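# Stack the orange-labelled carton on the other carton

## Task

Lift the carton that carries the orange label and set it down flat on top of the second carton, keeping the same face upward as it had originally. Its overhang beyond the lower carton's edge must not exceed 1 cm. It only counts if the carton stays there with no help from the robot, so release the suction and pull the tool away once it is placed.

## Robot and tools

Robot: two arms, left_arm and right_arm, each ending in a vacuum suction cup instead of fingers. The scene frame has its origin on the table top midway between the arms, +z up, +x outward across the table, and left_arm on the +y side. The names left and right do not refer to image sides. Bases: left_arm at (+0.022, +0.444, 0) m, quat_wxyz (+0.996, 0, 0, +0.085); right_arm at (-0.031, -0.420, 0) m, quat_wxyz (+0.999, 0, 0, +0.043).

Cup point: each arm reports end_effector_position, the centre of the cup rim when nothing touches it, plus end_effector_quat_wxyz. The cup points along the cup point's own +z axis. About 4 cm behind the rim the tool widens to roughly 9 cm sideways, with a wrist camera on it. Reported positions may be slightly off, worse at long reach.

Row layout (shared by execute_actions and move): one flat list of 14 numbers covering both arms, always all 14 even if one arm is idle: left_arm dx, dy, dz, rx, ry, rz, left_gripper suction, then right_arm dx, dy, dz, rx, ry, rz, right_gripper suction. Each value lies in [-1, 1]. The six motion values are an offset, not a pose: they express a target relative to the cup point's measured pose, in the cup point's own axes (not the scene frame). 1.0 equals 0.6 m for dx, dy, dz and 180 degrees for rotation; rx, ry, rz form a single rotation vector. Suction: above 0.01 switches vacuum on, 0.01 or lower switches it off, and the last value persists, so to leave a cup as it is, resend its current value (sending 0 turns it off).

execute_actions(actions): a list of actions; each action is a table of up to 15 rows, each row held for one 1/30 s step; a short table repeats its final row until 15 steps pass. Every row in an action is an offset from the pose at that action's start (for a call's first action, the pose in the latest result), not from the preceding row. An empty list simply returns state and images. Per step the commanded pose is clipped to 100 mm and 16 degrees from the measured pose, so large offsets need several actions; after an action the arm goes only as far as its last clipped pose.

move(target, speed, stop_force, blocking): target is one 14-number row, offsets measured from the pose in the last result showing one. Each cup point travels straight toward it, all arms finishing together, over 0.5 to 10 s; longer paths are cut at 10 s. speed is top path speed in m/s, 0.002 to 0.5 (default 0.25); turning is capped at twice that in rad/s. Paths ignore obstacles and the other arm, and real speed can overshoot, especially with a near-straight arm. stop_force (N, 9 to 40, one value for both arms, not allowed in the first 0.2 s) ends an arm's path when its wrist sensor feels that much extra resistance along the line to its target; that arm then backs to where it was two steps earlier and holds. Use it only with slow speeds and no rotation; omit it when lifting off a surface the cup presses on. blocking=false returns after 0.5 s while motion continues; it cannot be combined with stop_force; poll with wait(0), and no new moves or actions are accepted until the move has ended.

wait(seconds): 0 to 10 s, arms keep their last command. stop(): brakes a running move, needing some room. zoom_image(camera, region): region [x0, y0, x1, y1] in pixels, at most 504 by 504, origin top-left; cameras cam_head_left, cam_head_right, cam_high, cam_low (896x504) and cam_left_wrist, cam_right_wrist (504x504). read_manual(section) only returns licence text. finished_scene(scene) ends the current scene by its number and cannot be undone.

Results: a state line per arm with cup point pose and velocities; Hand target lines showing where the controller is driving; Wrist force and Wrist torque per arm in the cup point's axes (noisy, offsets up to about 4 N, saturating near 50 N; force points from the surface back into the arm); suction_measured (near 0 means no seal, 0.83 or more means airtight) and part_present (becomes 1 at 0.50, drops at 0.45). The move: line gives the ending per arm: done, off_target, moving, held (a check blocked the last step), fault, or contact (stop_force ended the path); limits=paced means the pose was clipped, limits=held means some steps were blocked and the arm may then speed up. pose unreachable means the clearance check altered the command. Joint torque readings are offset and noisy.

Gripping: press the 36 mm rim fully onto a smooth flat face, away from edges, seams and holes, with suction on. Under vacuum the cup shortens, so the part sits up to about 12 mm closer. To release, set the carton resting on its support, switch suction off, then lift at least 15 mm. A cup sealed on the table pins the tool until suction is off.

Avoid: knocking anything off the table, dropping or slamming the carton, arms colliding or pressing each other. Arms are stiff: pushing even slightly past contact can trip a fault. Joint load limits are 138 N m for shoulder and elbow joints and 25.7 N m for wrist joints, held weight included; reaching one, or 150 N external force, halts that arm 10 s. Holding loads heats motors; warnings start at 70 °C and brakes engage at 85 °C. Loose objects may occasionally be nudged.

Each tool is called after "Emit:" as name(argument=value, ...) on one line, values as JSON.

## Session

Emit:
execute_actions(actions=[])

Scene clock: 0.00 s.
left_arm: end_effector_position=(+0.4452, +0.5170, +0.4081) suction_measured=0.00 part_present=0 end_effector_quat_wxyz=(-0.000, -0.084, +0.996, +0.001) end_effector_velocity=(+0.000, -0.000, -0.001) end_effector_angular_velocity=(+0.000, +0.001, -0.003) | right_arm: end_effector_position=(+0.3962, -0.3824, +0.4089) suction_measured=0.00 part_present=0 end_effector_quat_wxyz=(+0.000, -0.044, +0.999, -0.001) end_effector_velocity=(-0.000, +0.000, -0.000) end_effector_angular_velocity=(-0.000, +0.001, +0.000)
Joint positions: left_arm=[-0.316 -1.745  1.519 -1.345 -1.57   1.255] | right_arm=[ 3.459 -1.395 -1.518 -1.799  1.57   1.886]
Joint velocities: left_arm=[-0.001  0.     0.001 -0.001  0.     0.002] | right_arm=[ 0. -0. -0. -0.  0. -0.]
Joint torques (N m, as the arm reports them, + toward a larger angle): no reading
Motor temperatures (°C, as the motors report them): left_arm=[27 23 27 33 33 34] | right_arm=[25 26 24 33 32 31]
Wrist force (N, on the end effector, along its own x y z axes, offset not removed): no reading
Wrist torque (N m, same axes, about the end effector's origin, offset not removed): no reading
Hand target (left_arm): +0.445, +0.517, +0.408; -0.000, -0.084, +0.996, +0.001
Hand target (right_arm): +0.396, -0.382, +0.409; +0.000, -0.044, +0.999, -0.001

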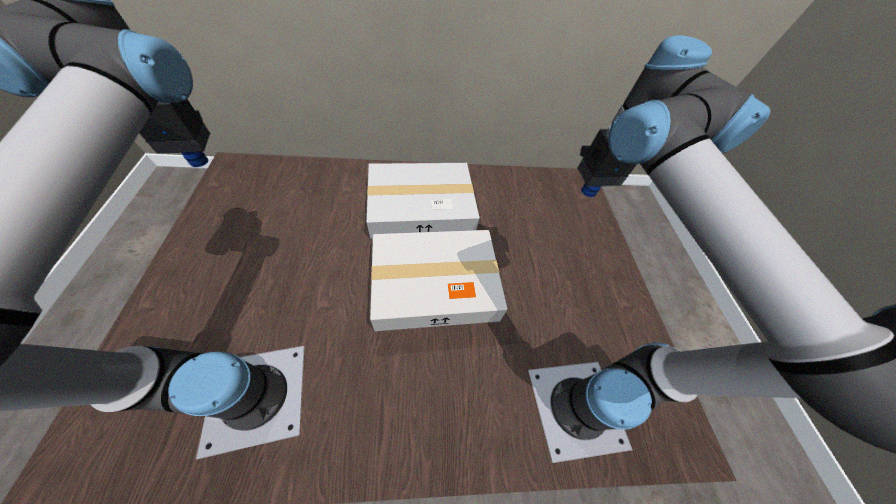

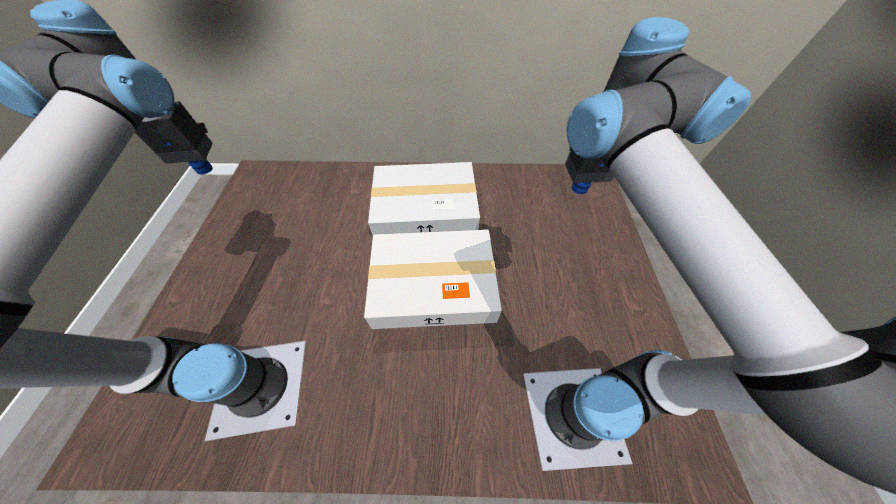

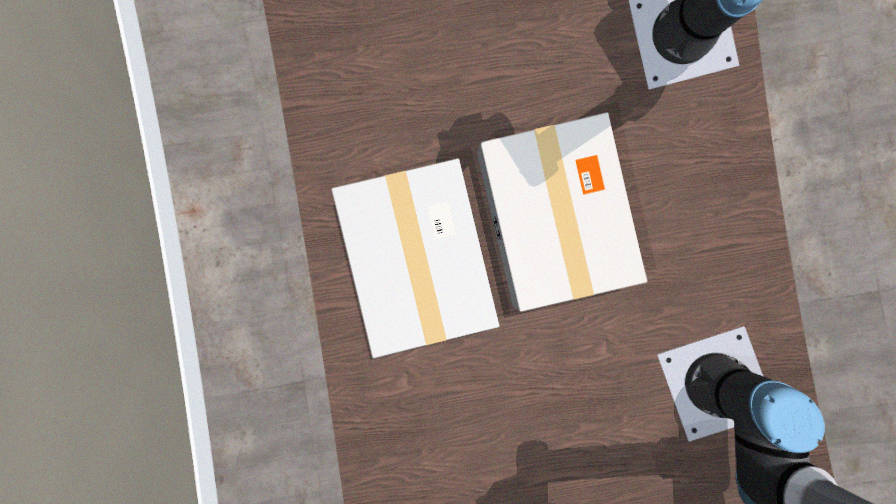

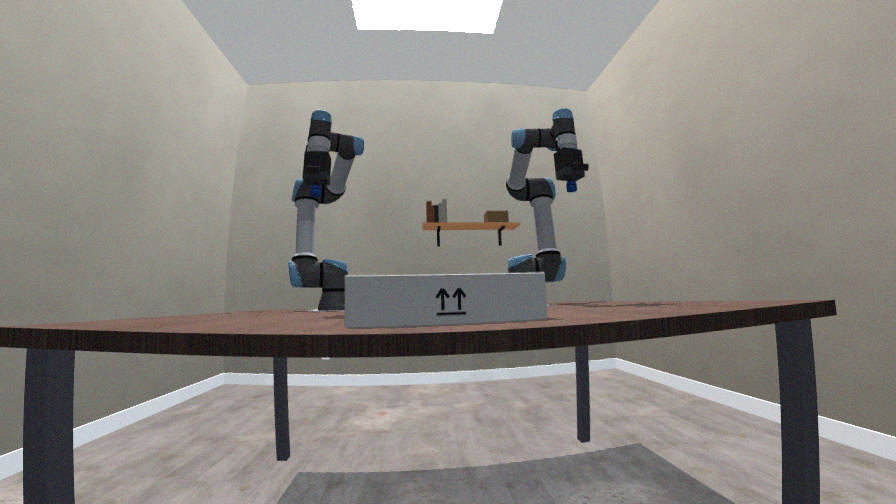

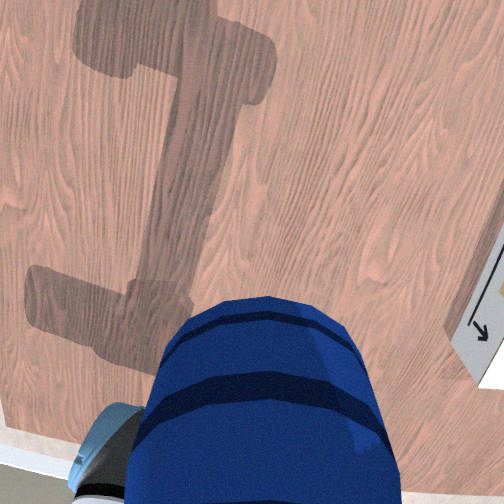

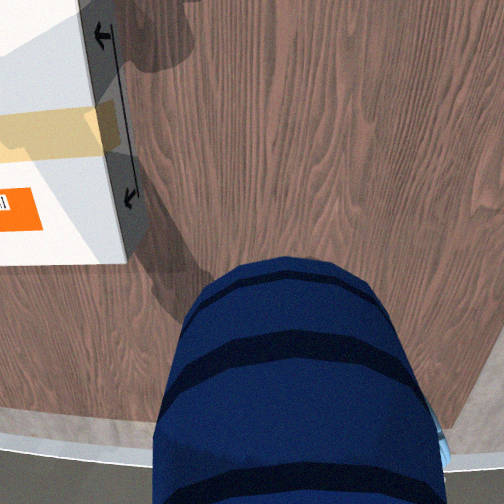

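Emit:
zoom_image(camera="cam_high", region=[460, 100, 670, 330])

Emit:
zoom_image(camera="cam_high", region=[310, 140, 520, 370])

Region (460, 100, 670, 330) of cam_high's 896x504 image, scaled by 2.191, with more detail than that image has; it fills the left 460 columns of this view, and the rest is white.

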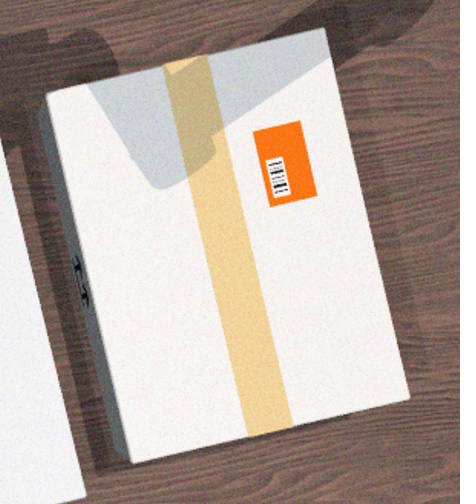

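Region (310, 140, 520, 370) of cam_high's 896x504 image, scaled by 2.191, with more detail than that image has; it fills the left 460 columns of this view, and the rest is white.

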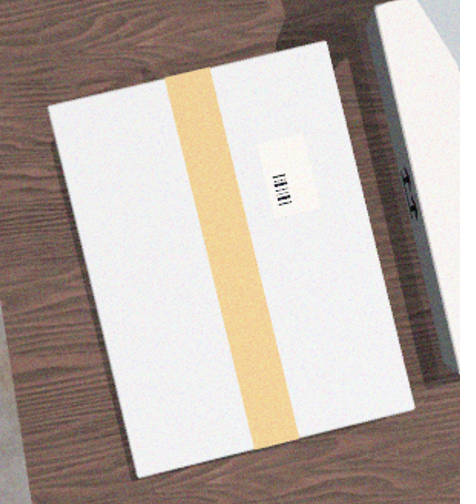

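Emit:
move(target=[0.285,-0.633,0.48,0,0,0.026,0,0.0285,0.3645,0.48,0,0,0,0], speed=0.3)

Scene clock: 11.83 s.
left_arm: end_effector_position=(+0.3405, +0.1141, +0.1203) suction_measured=0.00 part_present=0 end_effector_quat_wxyz=(+0.000, -0.044, +0.999, +0.001) end_effector_velocity=(-0.000, -0.002, -0.002) end_effector_angular_velocity=(+0.000, +0.001, -0.001) | right_arm: end_effector_position=(+0.3600, -0.1662, +0.1211) suction_measured=0.00 part_present=0 end_effector_quat_wxyz=(+0.000, -0.044, +0.999, -0.001) end_effector_velocity=(+0.000, +0.001, -0.001) end_effector_angular_velocity=(+0.001, -0.001, +0.000)
Joint positions: left_arm=[-1.269 -1.557  2.111 -2.124 -1.57   0.385] | right_arm=[ 3.921 -1.601 -2.092 -1.019  1.57   2.348]
Joint velocities: left_arm=[-0.002  0.006 -0.001 -0.004 -0.    -0.002] | right_arm=[ 0.001 -0.003  0.     0.004 -0.     0.001]
Joint torques (N m, as the arm reports them, + toward a larger angle): left_arm=[ -6.83 -12.43 -25.55  -5.03   1.61  -2.02] | right_arm=[13.07 12.02  9.85  4.82 -1.31  1.19]
Motor temperatures (°C, as the motors report them): left_arm=[27 23 27 33 33 34] | right_arm=[25 26 24 33 32 31]
Wrist force (N, on the end effector, along its own x y z axes, offset not removed): left_arm=[1.9 -2.2 3.8] | right_arm=[0.2 -0.6 0.3]
Wrist torque (N m, same axes, about the end effector's origin, offset not removed): left_arm=[-0.31 -0.23 -0.07] | right_arm=[-0.05 -0.10 -0.20]
Hand target (left_arm): +0.340, +0.114, +0.120; +0.000, -0.044, +0.999, +0.001
Hand target (right_arm): +0.360, -0.166, +0.121; +0.000, -0.044, +0.999, -0.000
Off the commanded pose (left_arm): 0.001 m, 0 deg.
Off the commanded pose (right_arm): 0.001 m, 0 deg.
move: done

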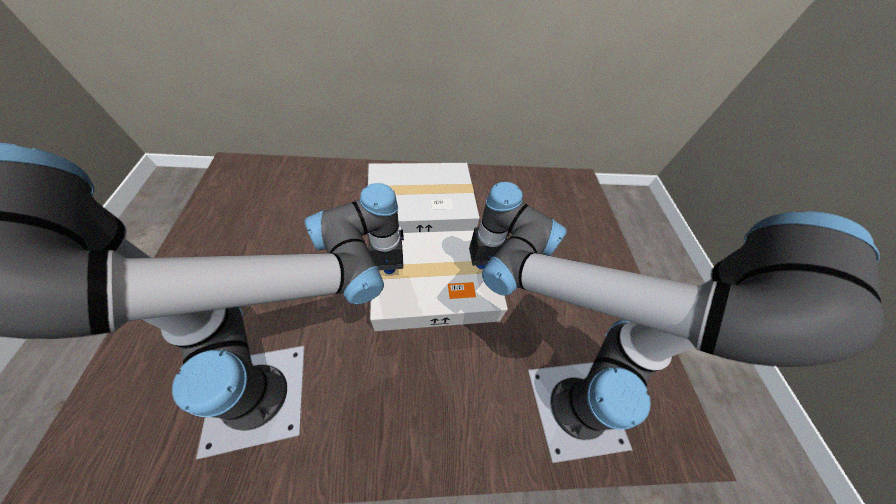

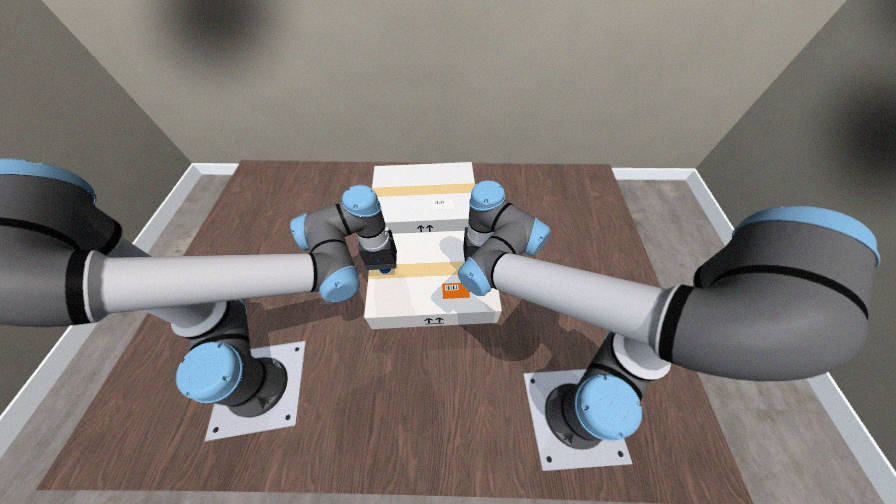

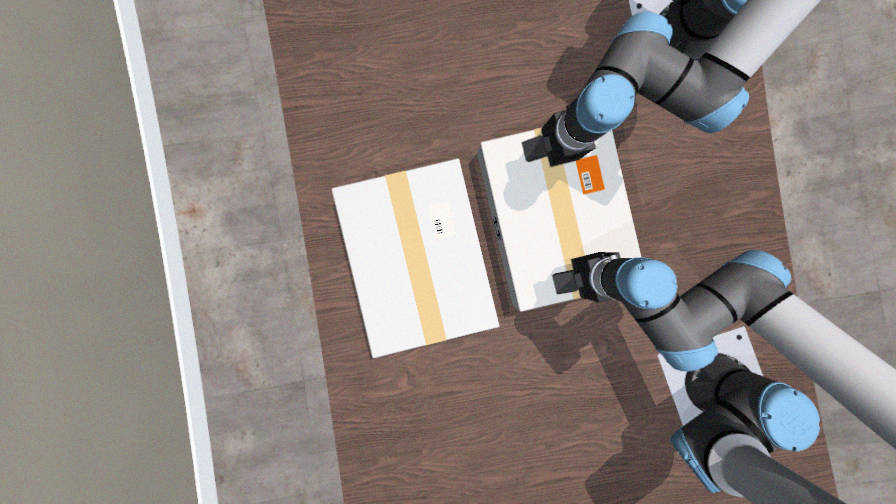

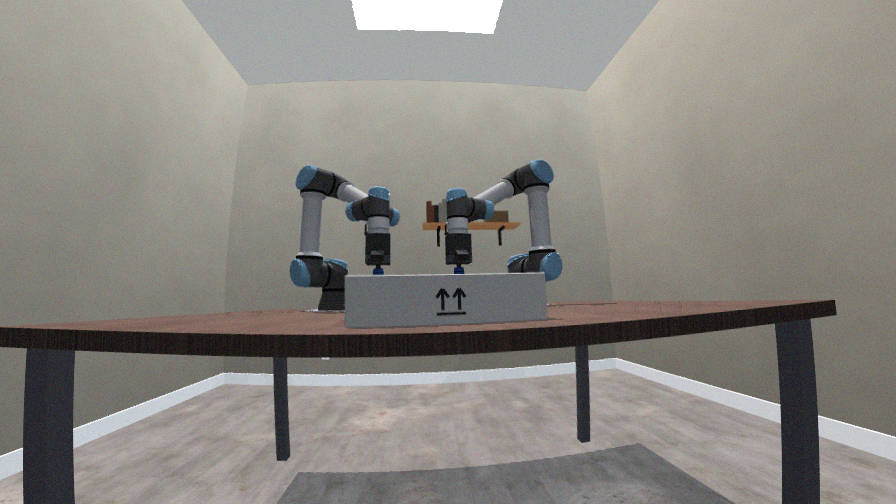

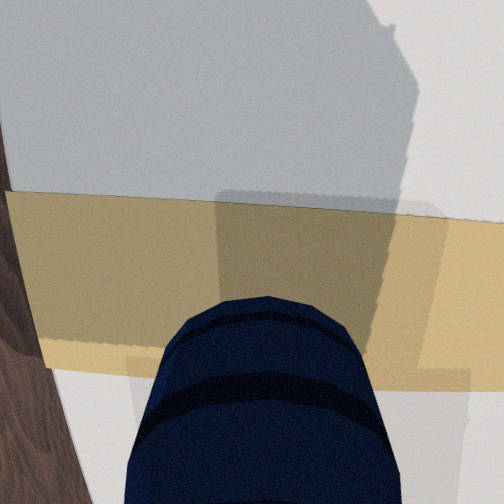

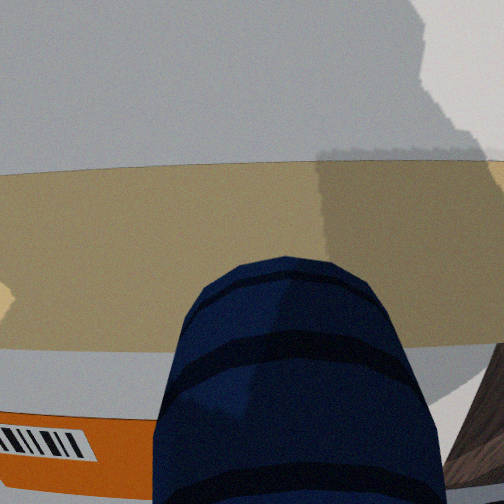

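Emit:
move(target=[-0.006,0,0.055,0,0,0,0,-0.007,0,0.055,0,0,0,0], speed=0.018, stop_force=9)

Emit:
execute_actions(actions=[[[0,0,0,0,0,0,1,0,0,0,0,0,0,1]]])

Scene clock: 20.57 s.
left_arm: end_effector_position=(+0.3434, +0.1145, +0.0929) suction_measured=0.00 part_present=0 end_effector_quat_wxyz=(+0.000, -0.044, +0.999, +0.001) end_effector_velocity=(-0.001, -0.000, +0.005) end_effector_angular_velocity=(+0.000, -0.000, -0.003) | right_arm: end_effector_position=(+0.3635, -0.1660, +0.0929) suction_measured=0.00 part_present=0 end_effector_quat_wxyz=(+0.000, -0.044, +0.999, -0.001) end_effector_velocity=(-0.000, -0.000, +0.006) end_effector_angular_velocity=(+0.000, -0.000, -0.001)
Joint positions: left_arm=[-1.262 -1.51   2.146 -2.206 -1.57   0.391] | right_arm=[ 3.915 -1.652 -2.124 -0.936  1.57   2.342]
Joint velocities: left_arm=[-0.003 -0.009 -0.005  0.014  0.     0.   ] | right_arm=[-0.     0.011  0.007 -0.019 -0.     0.001]
Joint torques (N m, as the arm reports them, + toward a larger angle): left_arm=[ -4.48 -30.27 -20.62   0.7   -0.73  -1.49] | right_arm=[ 7.29 30.82 29.37 -0.45  0.19  1.44]
Motor temperatures (°C, as the motors report them): left_arm=[27 23 27 33 33 34] | right_arm=[25 26 24 33 32 31]
Wrist force (N, on the end effector, along its own x y z axes, offset not removed): left_arm=[2.7 -3.0 -5.4] | right_arm=[-0.7 -0.9 -10.1]
Wrist torque (N m, same axes, about the end effector's origin, offset not removed): left_arm=[-0.49 -0.15 -0.12] | right_arm=[-0.11 0.50 -0.27]
Hand target (left_arm): +0.343, +0.114, +0.094; +0.000, -0.044, +0.999, +0.001
Hand target (right_arm): +0.363, -0.166, +0.094; +0.000, -0.044, +0.999, -0.001
Off the commanded pose (left_arm): 0.006 m, 0 deg.
Off the commanded pose (right_arm): 0.005 m, 0 deg.
move: contact (left_arm, right_arm)

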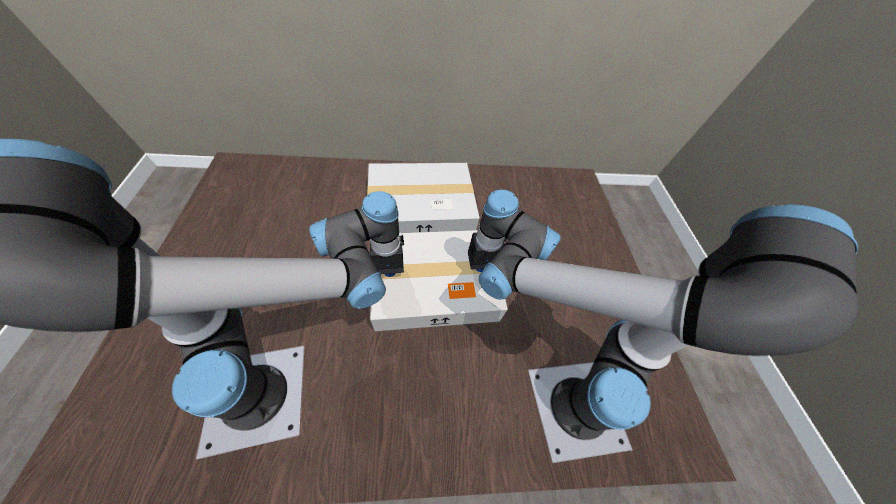

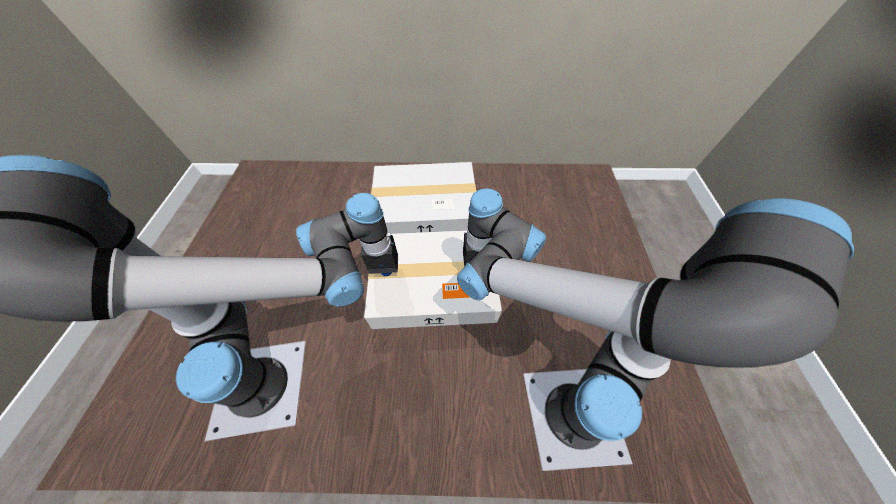

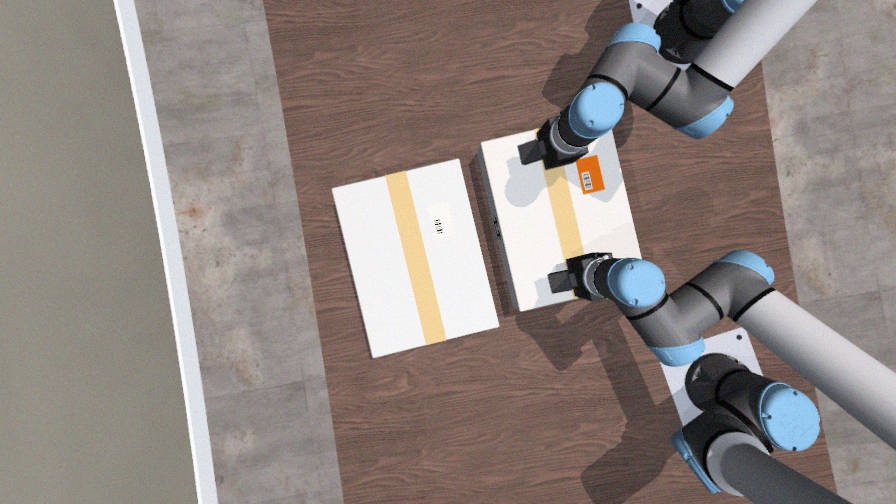

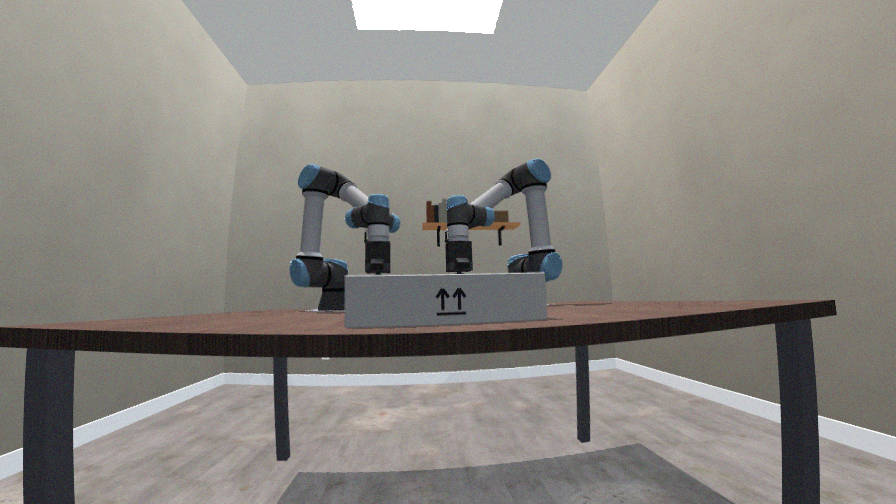

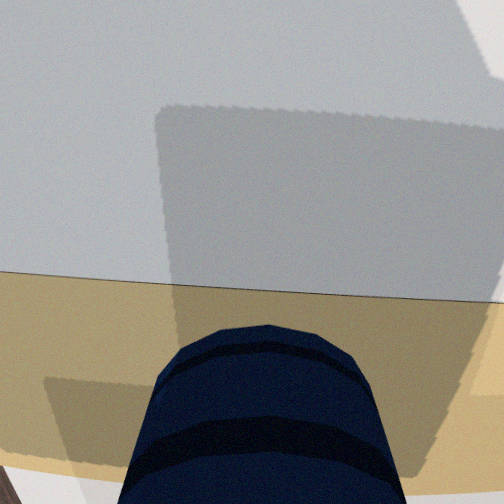

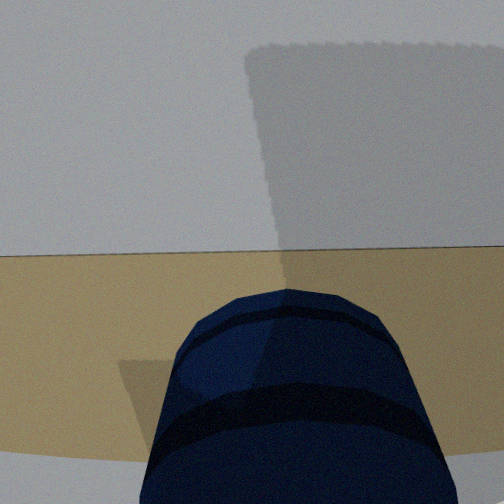

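Scene clock: 21.07 s.
left_arm: end_effector_position=(+0.3434, +0.1145, +0.0930) suction_measured=0.99 part_present=1 end_effector_quat_wxyz=(+0.000, -0.044, +0.999, +0.001) end_effector_velocity=(+0.000, -0.001, +0.000) end_effector_angular_velocity=(-0.002, -0.001, -0.000) | right_arm: end_effector_position=(+0.3635, -0.1660, +0.0929) suction_measured=0.94 part_present=1 end_effector_quat_wxyz=(+0.000, -0.044, +0.999, -0.001) end_effector_velocity=(+0.000, +0.000, -0.000) end_effector_angular_velocity=(+0.000, -0.000, -0.001)
Joint positions: left_arm=[-1.262 -1.51   2.146 -2.206 -1.57   0.391] | right_arm=[ 3.915 -1.652 -2.124 -0.937  1.57   2.342]
Joint velocities: left_arm=[-0.001  0.    -0.001 -0.001 -0.    -0.   ] | right_arm=[-0.    -0.     0.     0.001  0.     0.001]
Joint torques (N m, as the arm reports them, + toward a larger angle): left_arm=[  4.36 -19.93 -15.23  -5.63  -0.68  -1.63] | right_arm=[ 5.73 22.97 17.44  7.24  0.06 -0.49]
Motor temperatures (°C, as the motors report them): left_arm=[27 23 27 33 33 34] | right_arm=[25 26 24 33 32 31]
Wrist force (N, on the end effector, along its own x y z axes, offset not removed): left_arm=[1.1 -2.6 15.3] | right_arm=[-0.5 -0.7 17.8]
Wrist torque (N m, same axes, about the end effector's origin, offset not removed): left_arm=[-0.49 -0.12 -0.02] | right_arm=[-0.15 -0.05 -0.26]
Hand target (left_arm): +0.343, +0.115, +0.093; +0.000, -0.044, +0.999, +0.001
Hand target (right_arm): +0.364, -0.166, +0.093; +0.000, -0.044, +0.999, -0.001
Off the commanded pose (left_arm): 0.000 m, 0 deg.
Off the commanded pose (right_arm): 0.000 m, 0 deg.

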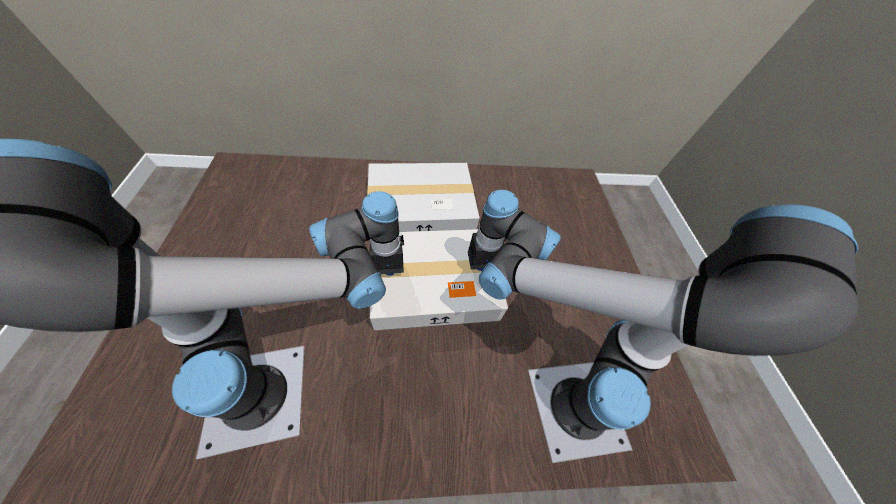

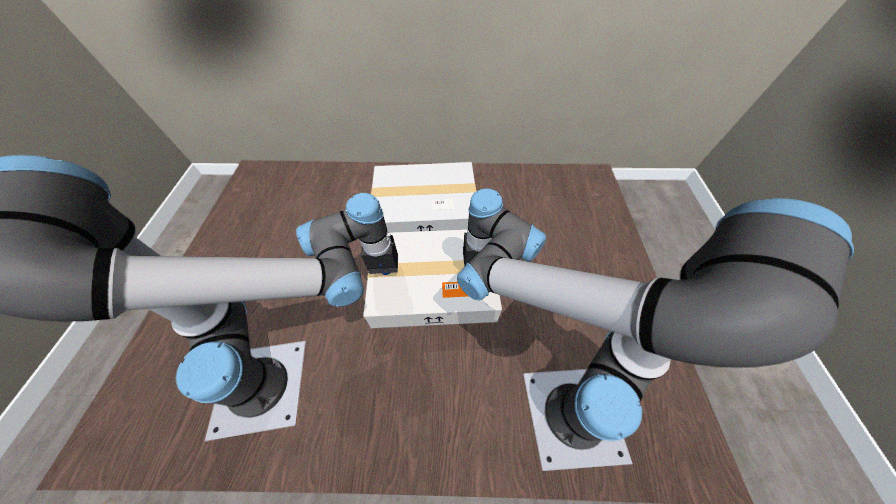

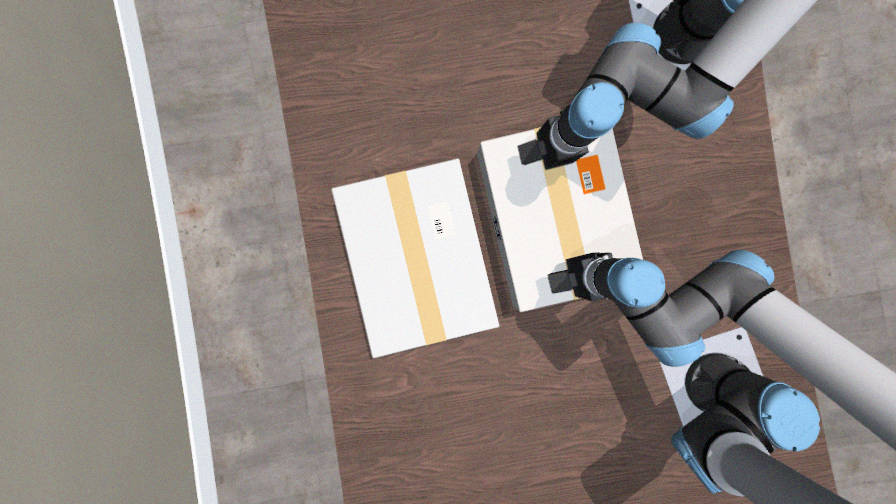

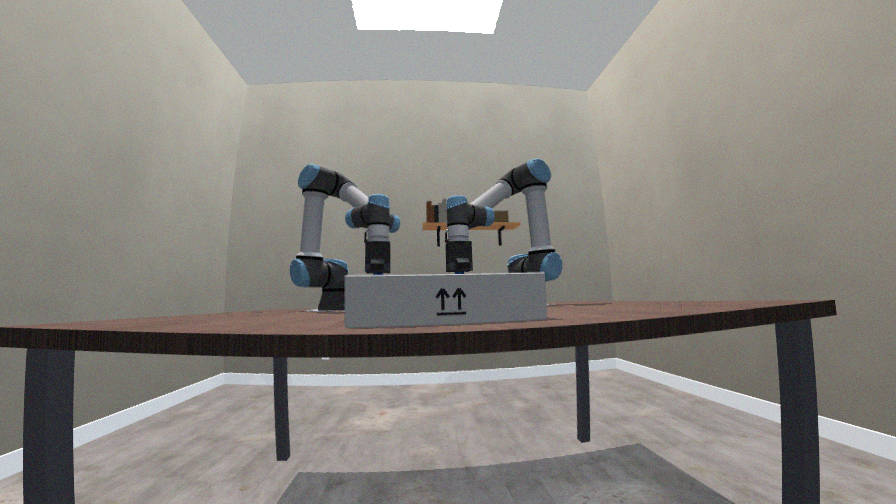

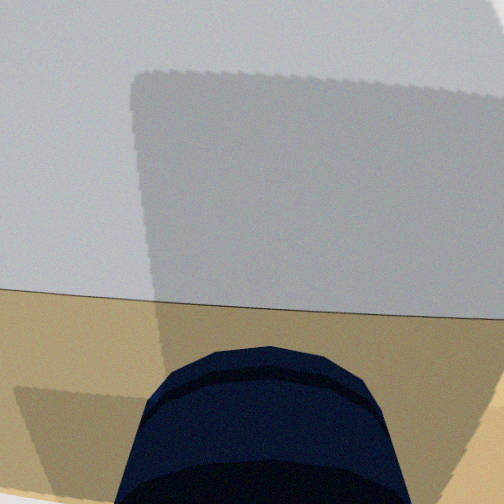

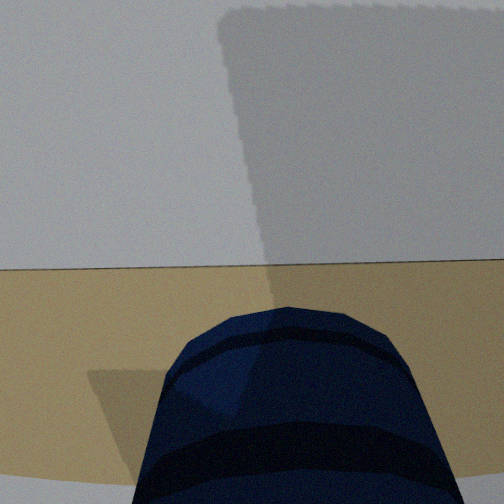

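Emit:
move(target=[0,0,-0.198,0,0,0,1,0,0,-0.2005,0,0,0,1], speed=0.12)

Emit:
move(target=[-0.5849,0.0303,0.024,0,0,-0.002,1,-0.5882,0.030,0.024,0,0,-0.002,1], speed=0.15)

Emit:
zoom_image(camera="cam_low", region=[335, 210, 560, 335])

Emit:
zoom_image(camera="cam_head_left", region=[350, 170, 500, 250])

Scene clock: 27.67 s.
left_arm: end_effector_position=(+0.3435, +0.1143, +0.2114) suction_measured=1.00 part_present=1 end_effector_quat_wxyz=(+0.000, -0.044, +0.999, +0.001) end_effector_velocity=(+0.000, -0.000, +0.003) end_effector_angular_velocity=(-0.000, +0.000, +0.002) | right_arm: end_effector_position=(+0.3636, -0.1660, +0.2129) suction_measured=0.96 part_present=1 end_effector_quat_wxyz=(+0.000, -0.044, +0.999, -0.001) end_effector_velocity=(-0.001, +0.001, +0.002) end_effector_angular_velocity=(-0.001, +0.001, +0.001)
Joint positions: left_arm=[-1.262 -1.65   1.945 -1.865 -1.569  0.391] | right_arm=[ 3.915 -1.511 -1.923 -1.278  1.569  2.342]
Joint velocities: left_arm=[ 0.    -0.002 -0.007  0.008 -0.    -0.002] | right_arm=[ 0.001  0.001  0.006 -0.008  0.     0.   ]
Joint torques (N m, as the arm reports them, + toward a larger angle): left_arm=[ -7.36 -37.85 -30.67  -1.28  -0.8   -2.01] | right_arm=[14.26 44.04 46.62  2.83  1.71  1.34]
Motor temperatures (°C, as the motors report them): left_arm=[27 23 27 33 33 34] | right_arm=[25 26 24 33 32 31]
Wrist force (N, on the end effector, along its own x y z axes, offset not removed): left_arm=[0.6 -0.2 14.8] | right_arm=[-2.0 -3.0 20.2]
Wrist torque (N m, same axes, about the end effector's origin, offset not removed): left_arm=[-0.17 -0.03 -0.09] | right_arm=[-0.32 0.33 -0.05]
Hand target (left_arm): +0.344, +0.114, +0.212; +0.000, -0.044, +0.999, +0.001
Hand target (right_arm): +0.364, -0.166, +0.213; +0.000, -0.044, +0.999, -0.001
Off the commanded pose (left_arm): 0.000 m, 0 deg.
Off the commanded pose (right_arm): 0.000 m, 0 deg.
move: done

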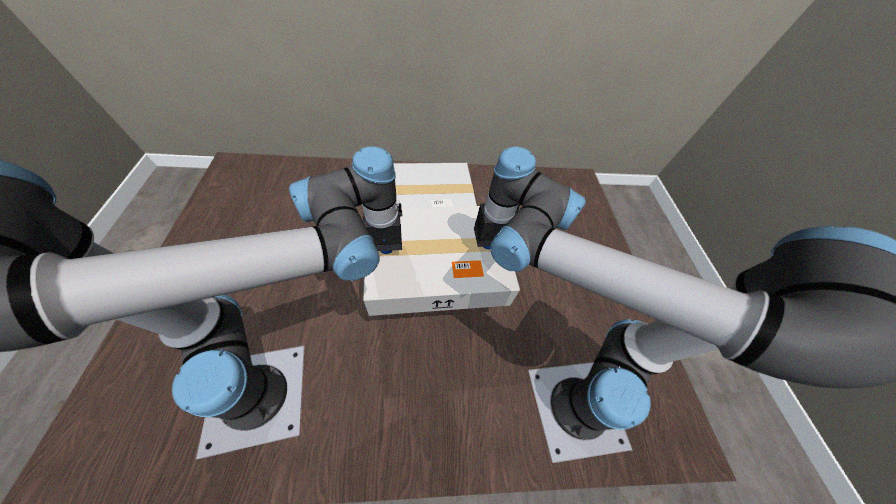

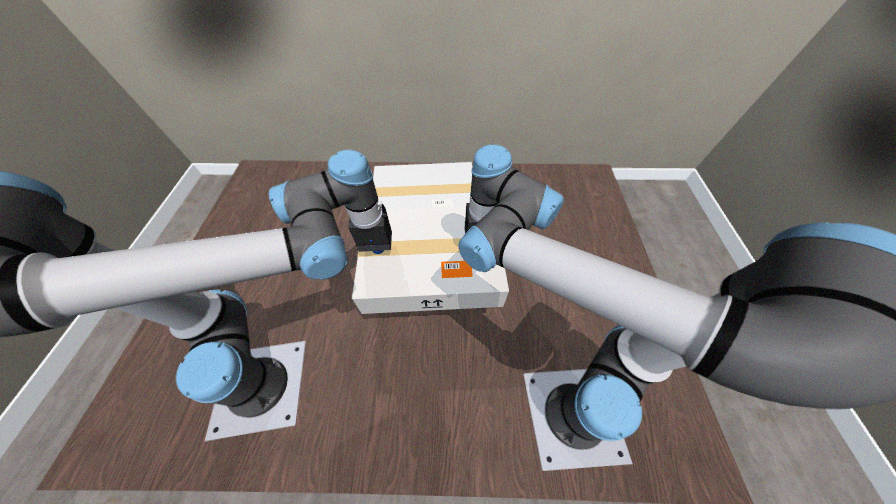

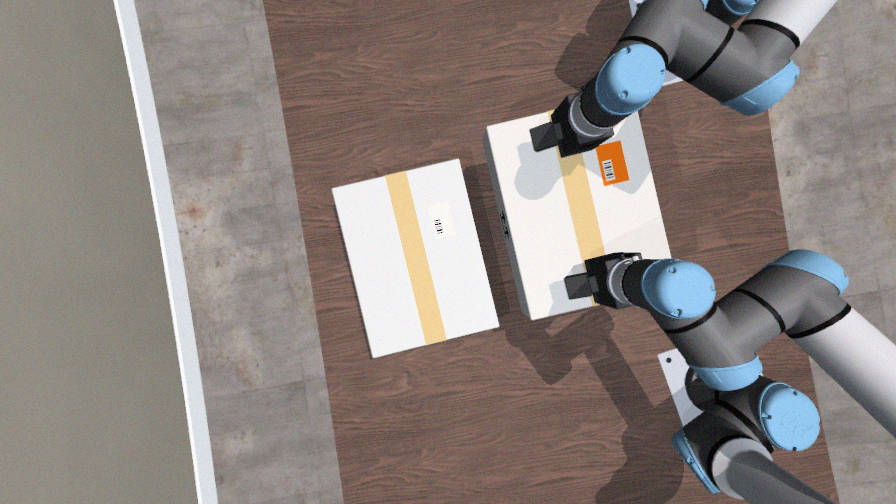

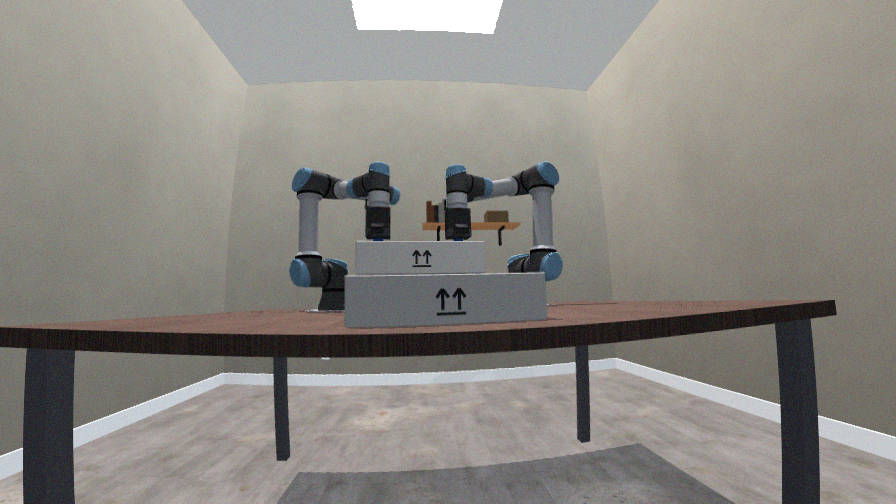

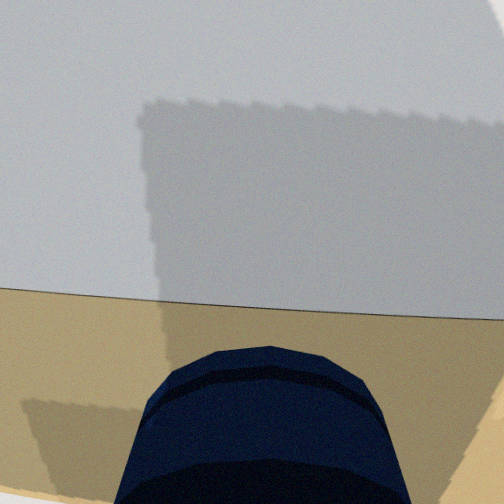

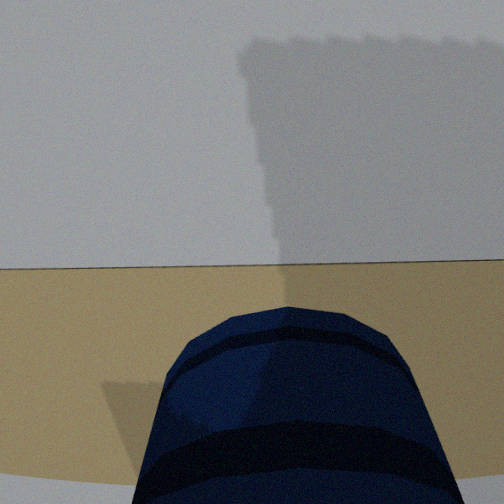

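Scene clock: 30.63 s.
left_arm: end_effector_position=(+0.6912, +0.1632, +0.1967) suction_measured=1.00 part_present=1 end_effector_quat_wxyz=(+0.000, -0.047, +0.999, +0.001) end_effector_velocity=(+0.002, -0.001, +0.000) end_effector_angular_velocity=(-0.000, +0.001, -0.000) | right_arm: end_effector_position=(+0.7132, -0.1172, +0.1985) suction_measured=0.96 part_present=1 end_effector_quat_wxyz=(+0.000, -0.048, +0.999, -0.001) end_effector_velocity=(+0.003, -0.000, +0.000) end_effector_angular_velocity=(-0.002, +0.004, -0.001)
Joint positions: left_arm=[-0.753 -1.007  1.172 -1.735 -1.569  0.895] | right_arm=[ 3.608 -2.356 -0.796 -1.56   1.569  2.029]
Joint velocities: left_arm=[ 0.001  0.006 -0.01   0.005 -0.001  0.001] | right_arm=[-0.002 -0.013  0.024 -0.015  0.001 -0.002]
Joint torques (N m, as the arm reports them, + toward a larger angle): left_arm=[  4.17 -51.9  -34.58  -2.38  -3.23   2.48] | right_arm=[-8.59 60.52 51.67  2.88  2.58 -1.28]
Motor temperatures (°C, as the motors report them): left_arm=[27 23 27 33 33 34] | right_arm=[25 26 24 33 32 31]
Wrist force (N, on the end effector, along its own x y z axes, offset not removed): left_arm=[0.2 2.4 15.7] | right_arm=[2.1 -6.0 22.9]
Wrist torque (N m, same axes, about the end effector's origin, offset not removed): left_arm=[-0.44 0.05 -0.21] | right_arm=[-0.08 -0.26 -0.07]
Hand target (left_arm): +0.691, +0.163, +0.197; +0.000, -0.047, +0.999, +0.001
Hand target (right_arm): +0.713, -0.117, +0.199; +0.000, -0.048, +0.999, -0.001
Off the commanded pose (left_arm): 0.001 m, 0 deg.
Off the commanded pose (right_arm): 0.001 m, 0 deg.
move: done

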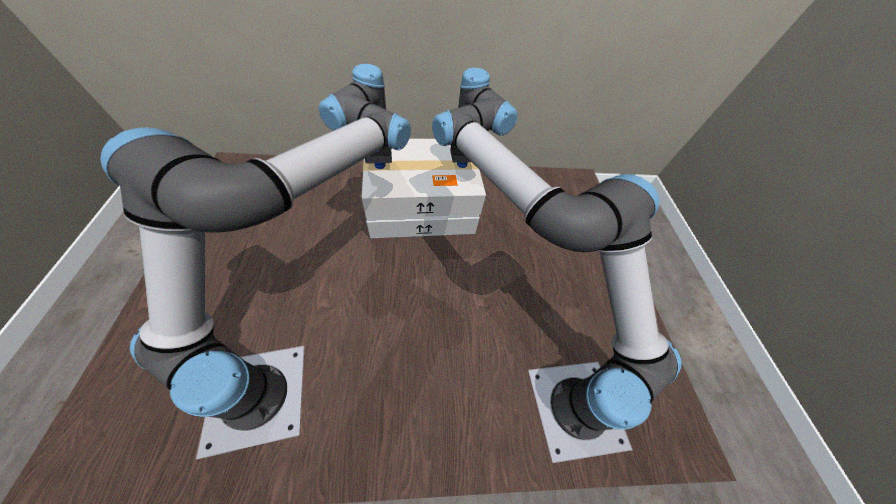

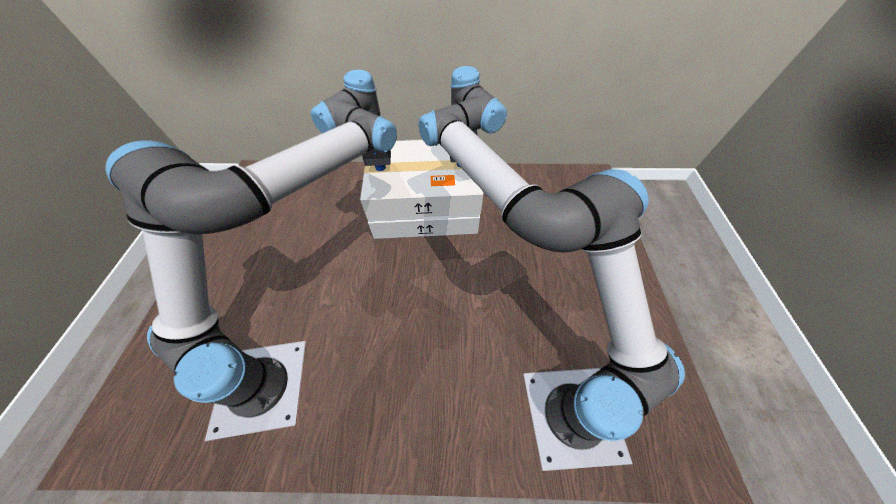

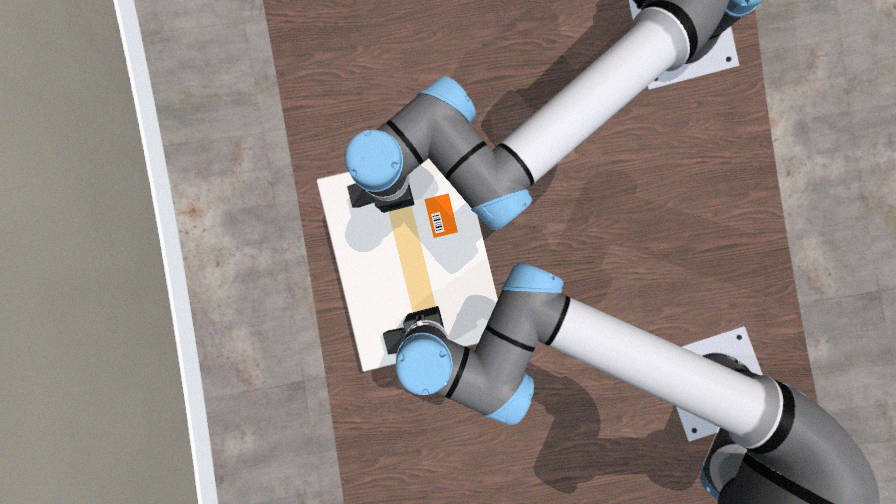

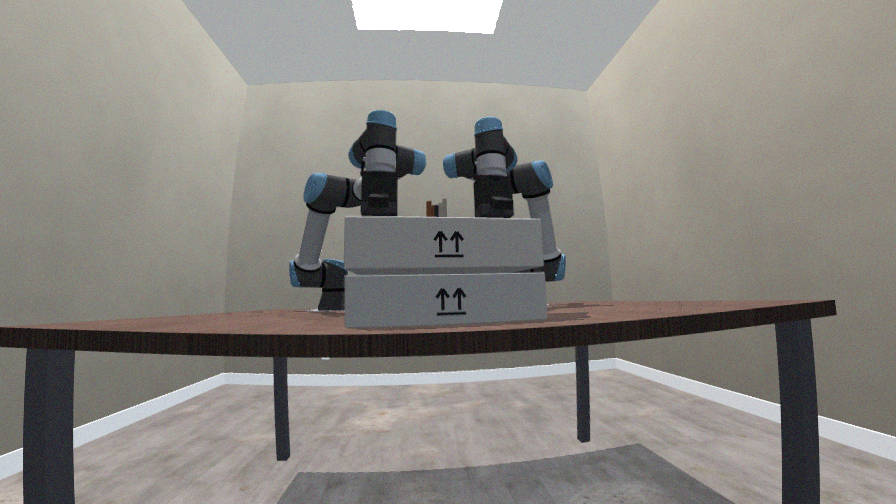

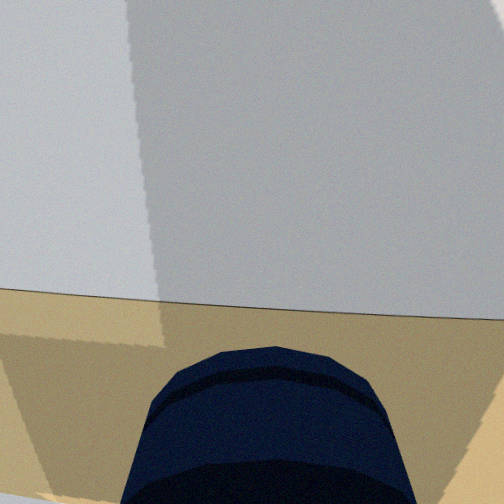

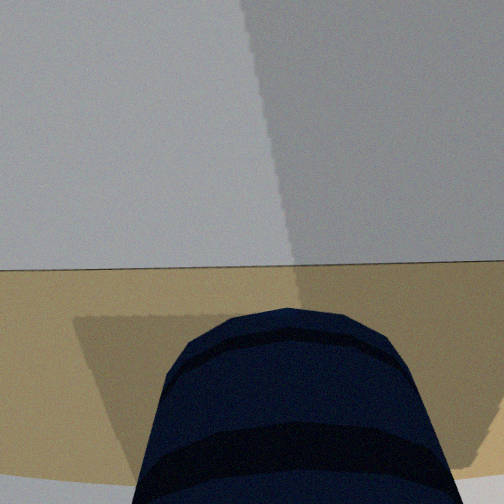

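Region (335, 210, 560, 335) of cam_low's 896x504 image, scaled by 2.240, with more detail than that image has.

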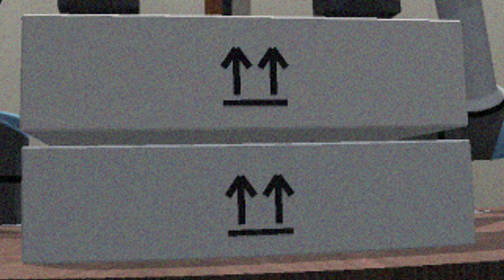

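Region (350, 170, 500, 250) of cam_head_left's 896x504 image, scaled by 3.360, with more detail than that image has; it fills the top 269 rows of this view, and the rest is white.

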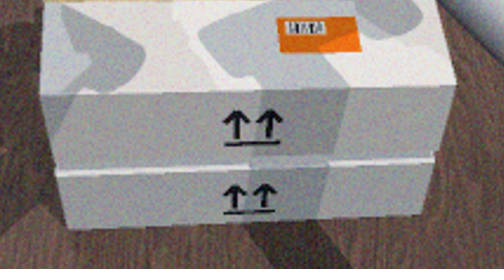

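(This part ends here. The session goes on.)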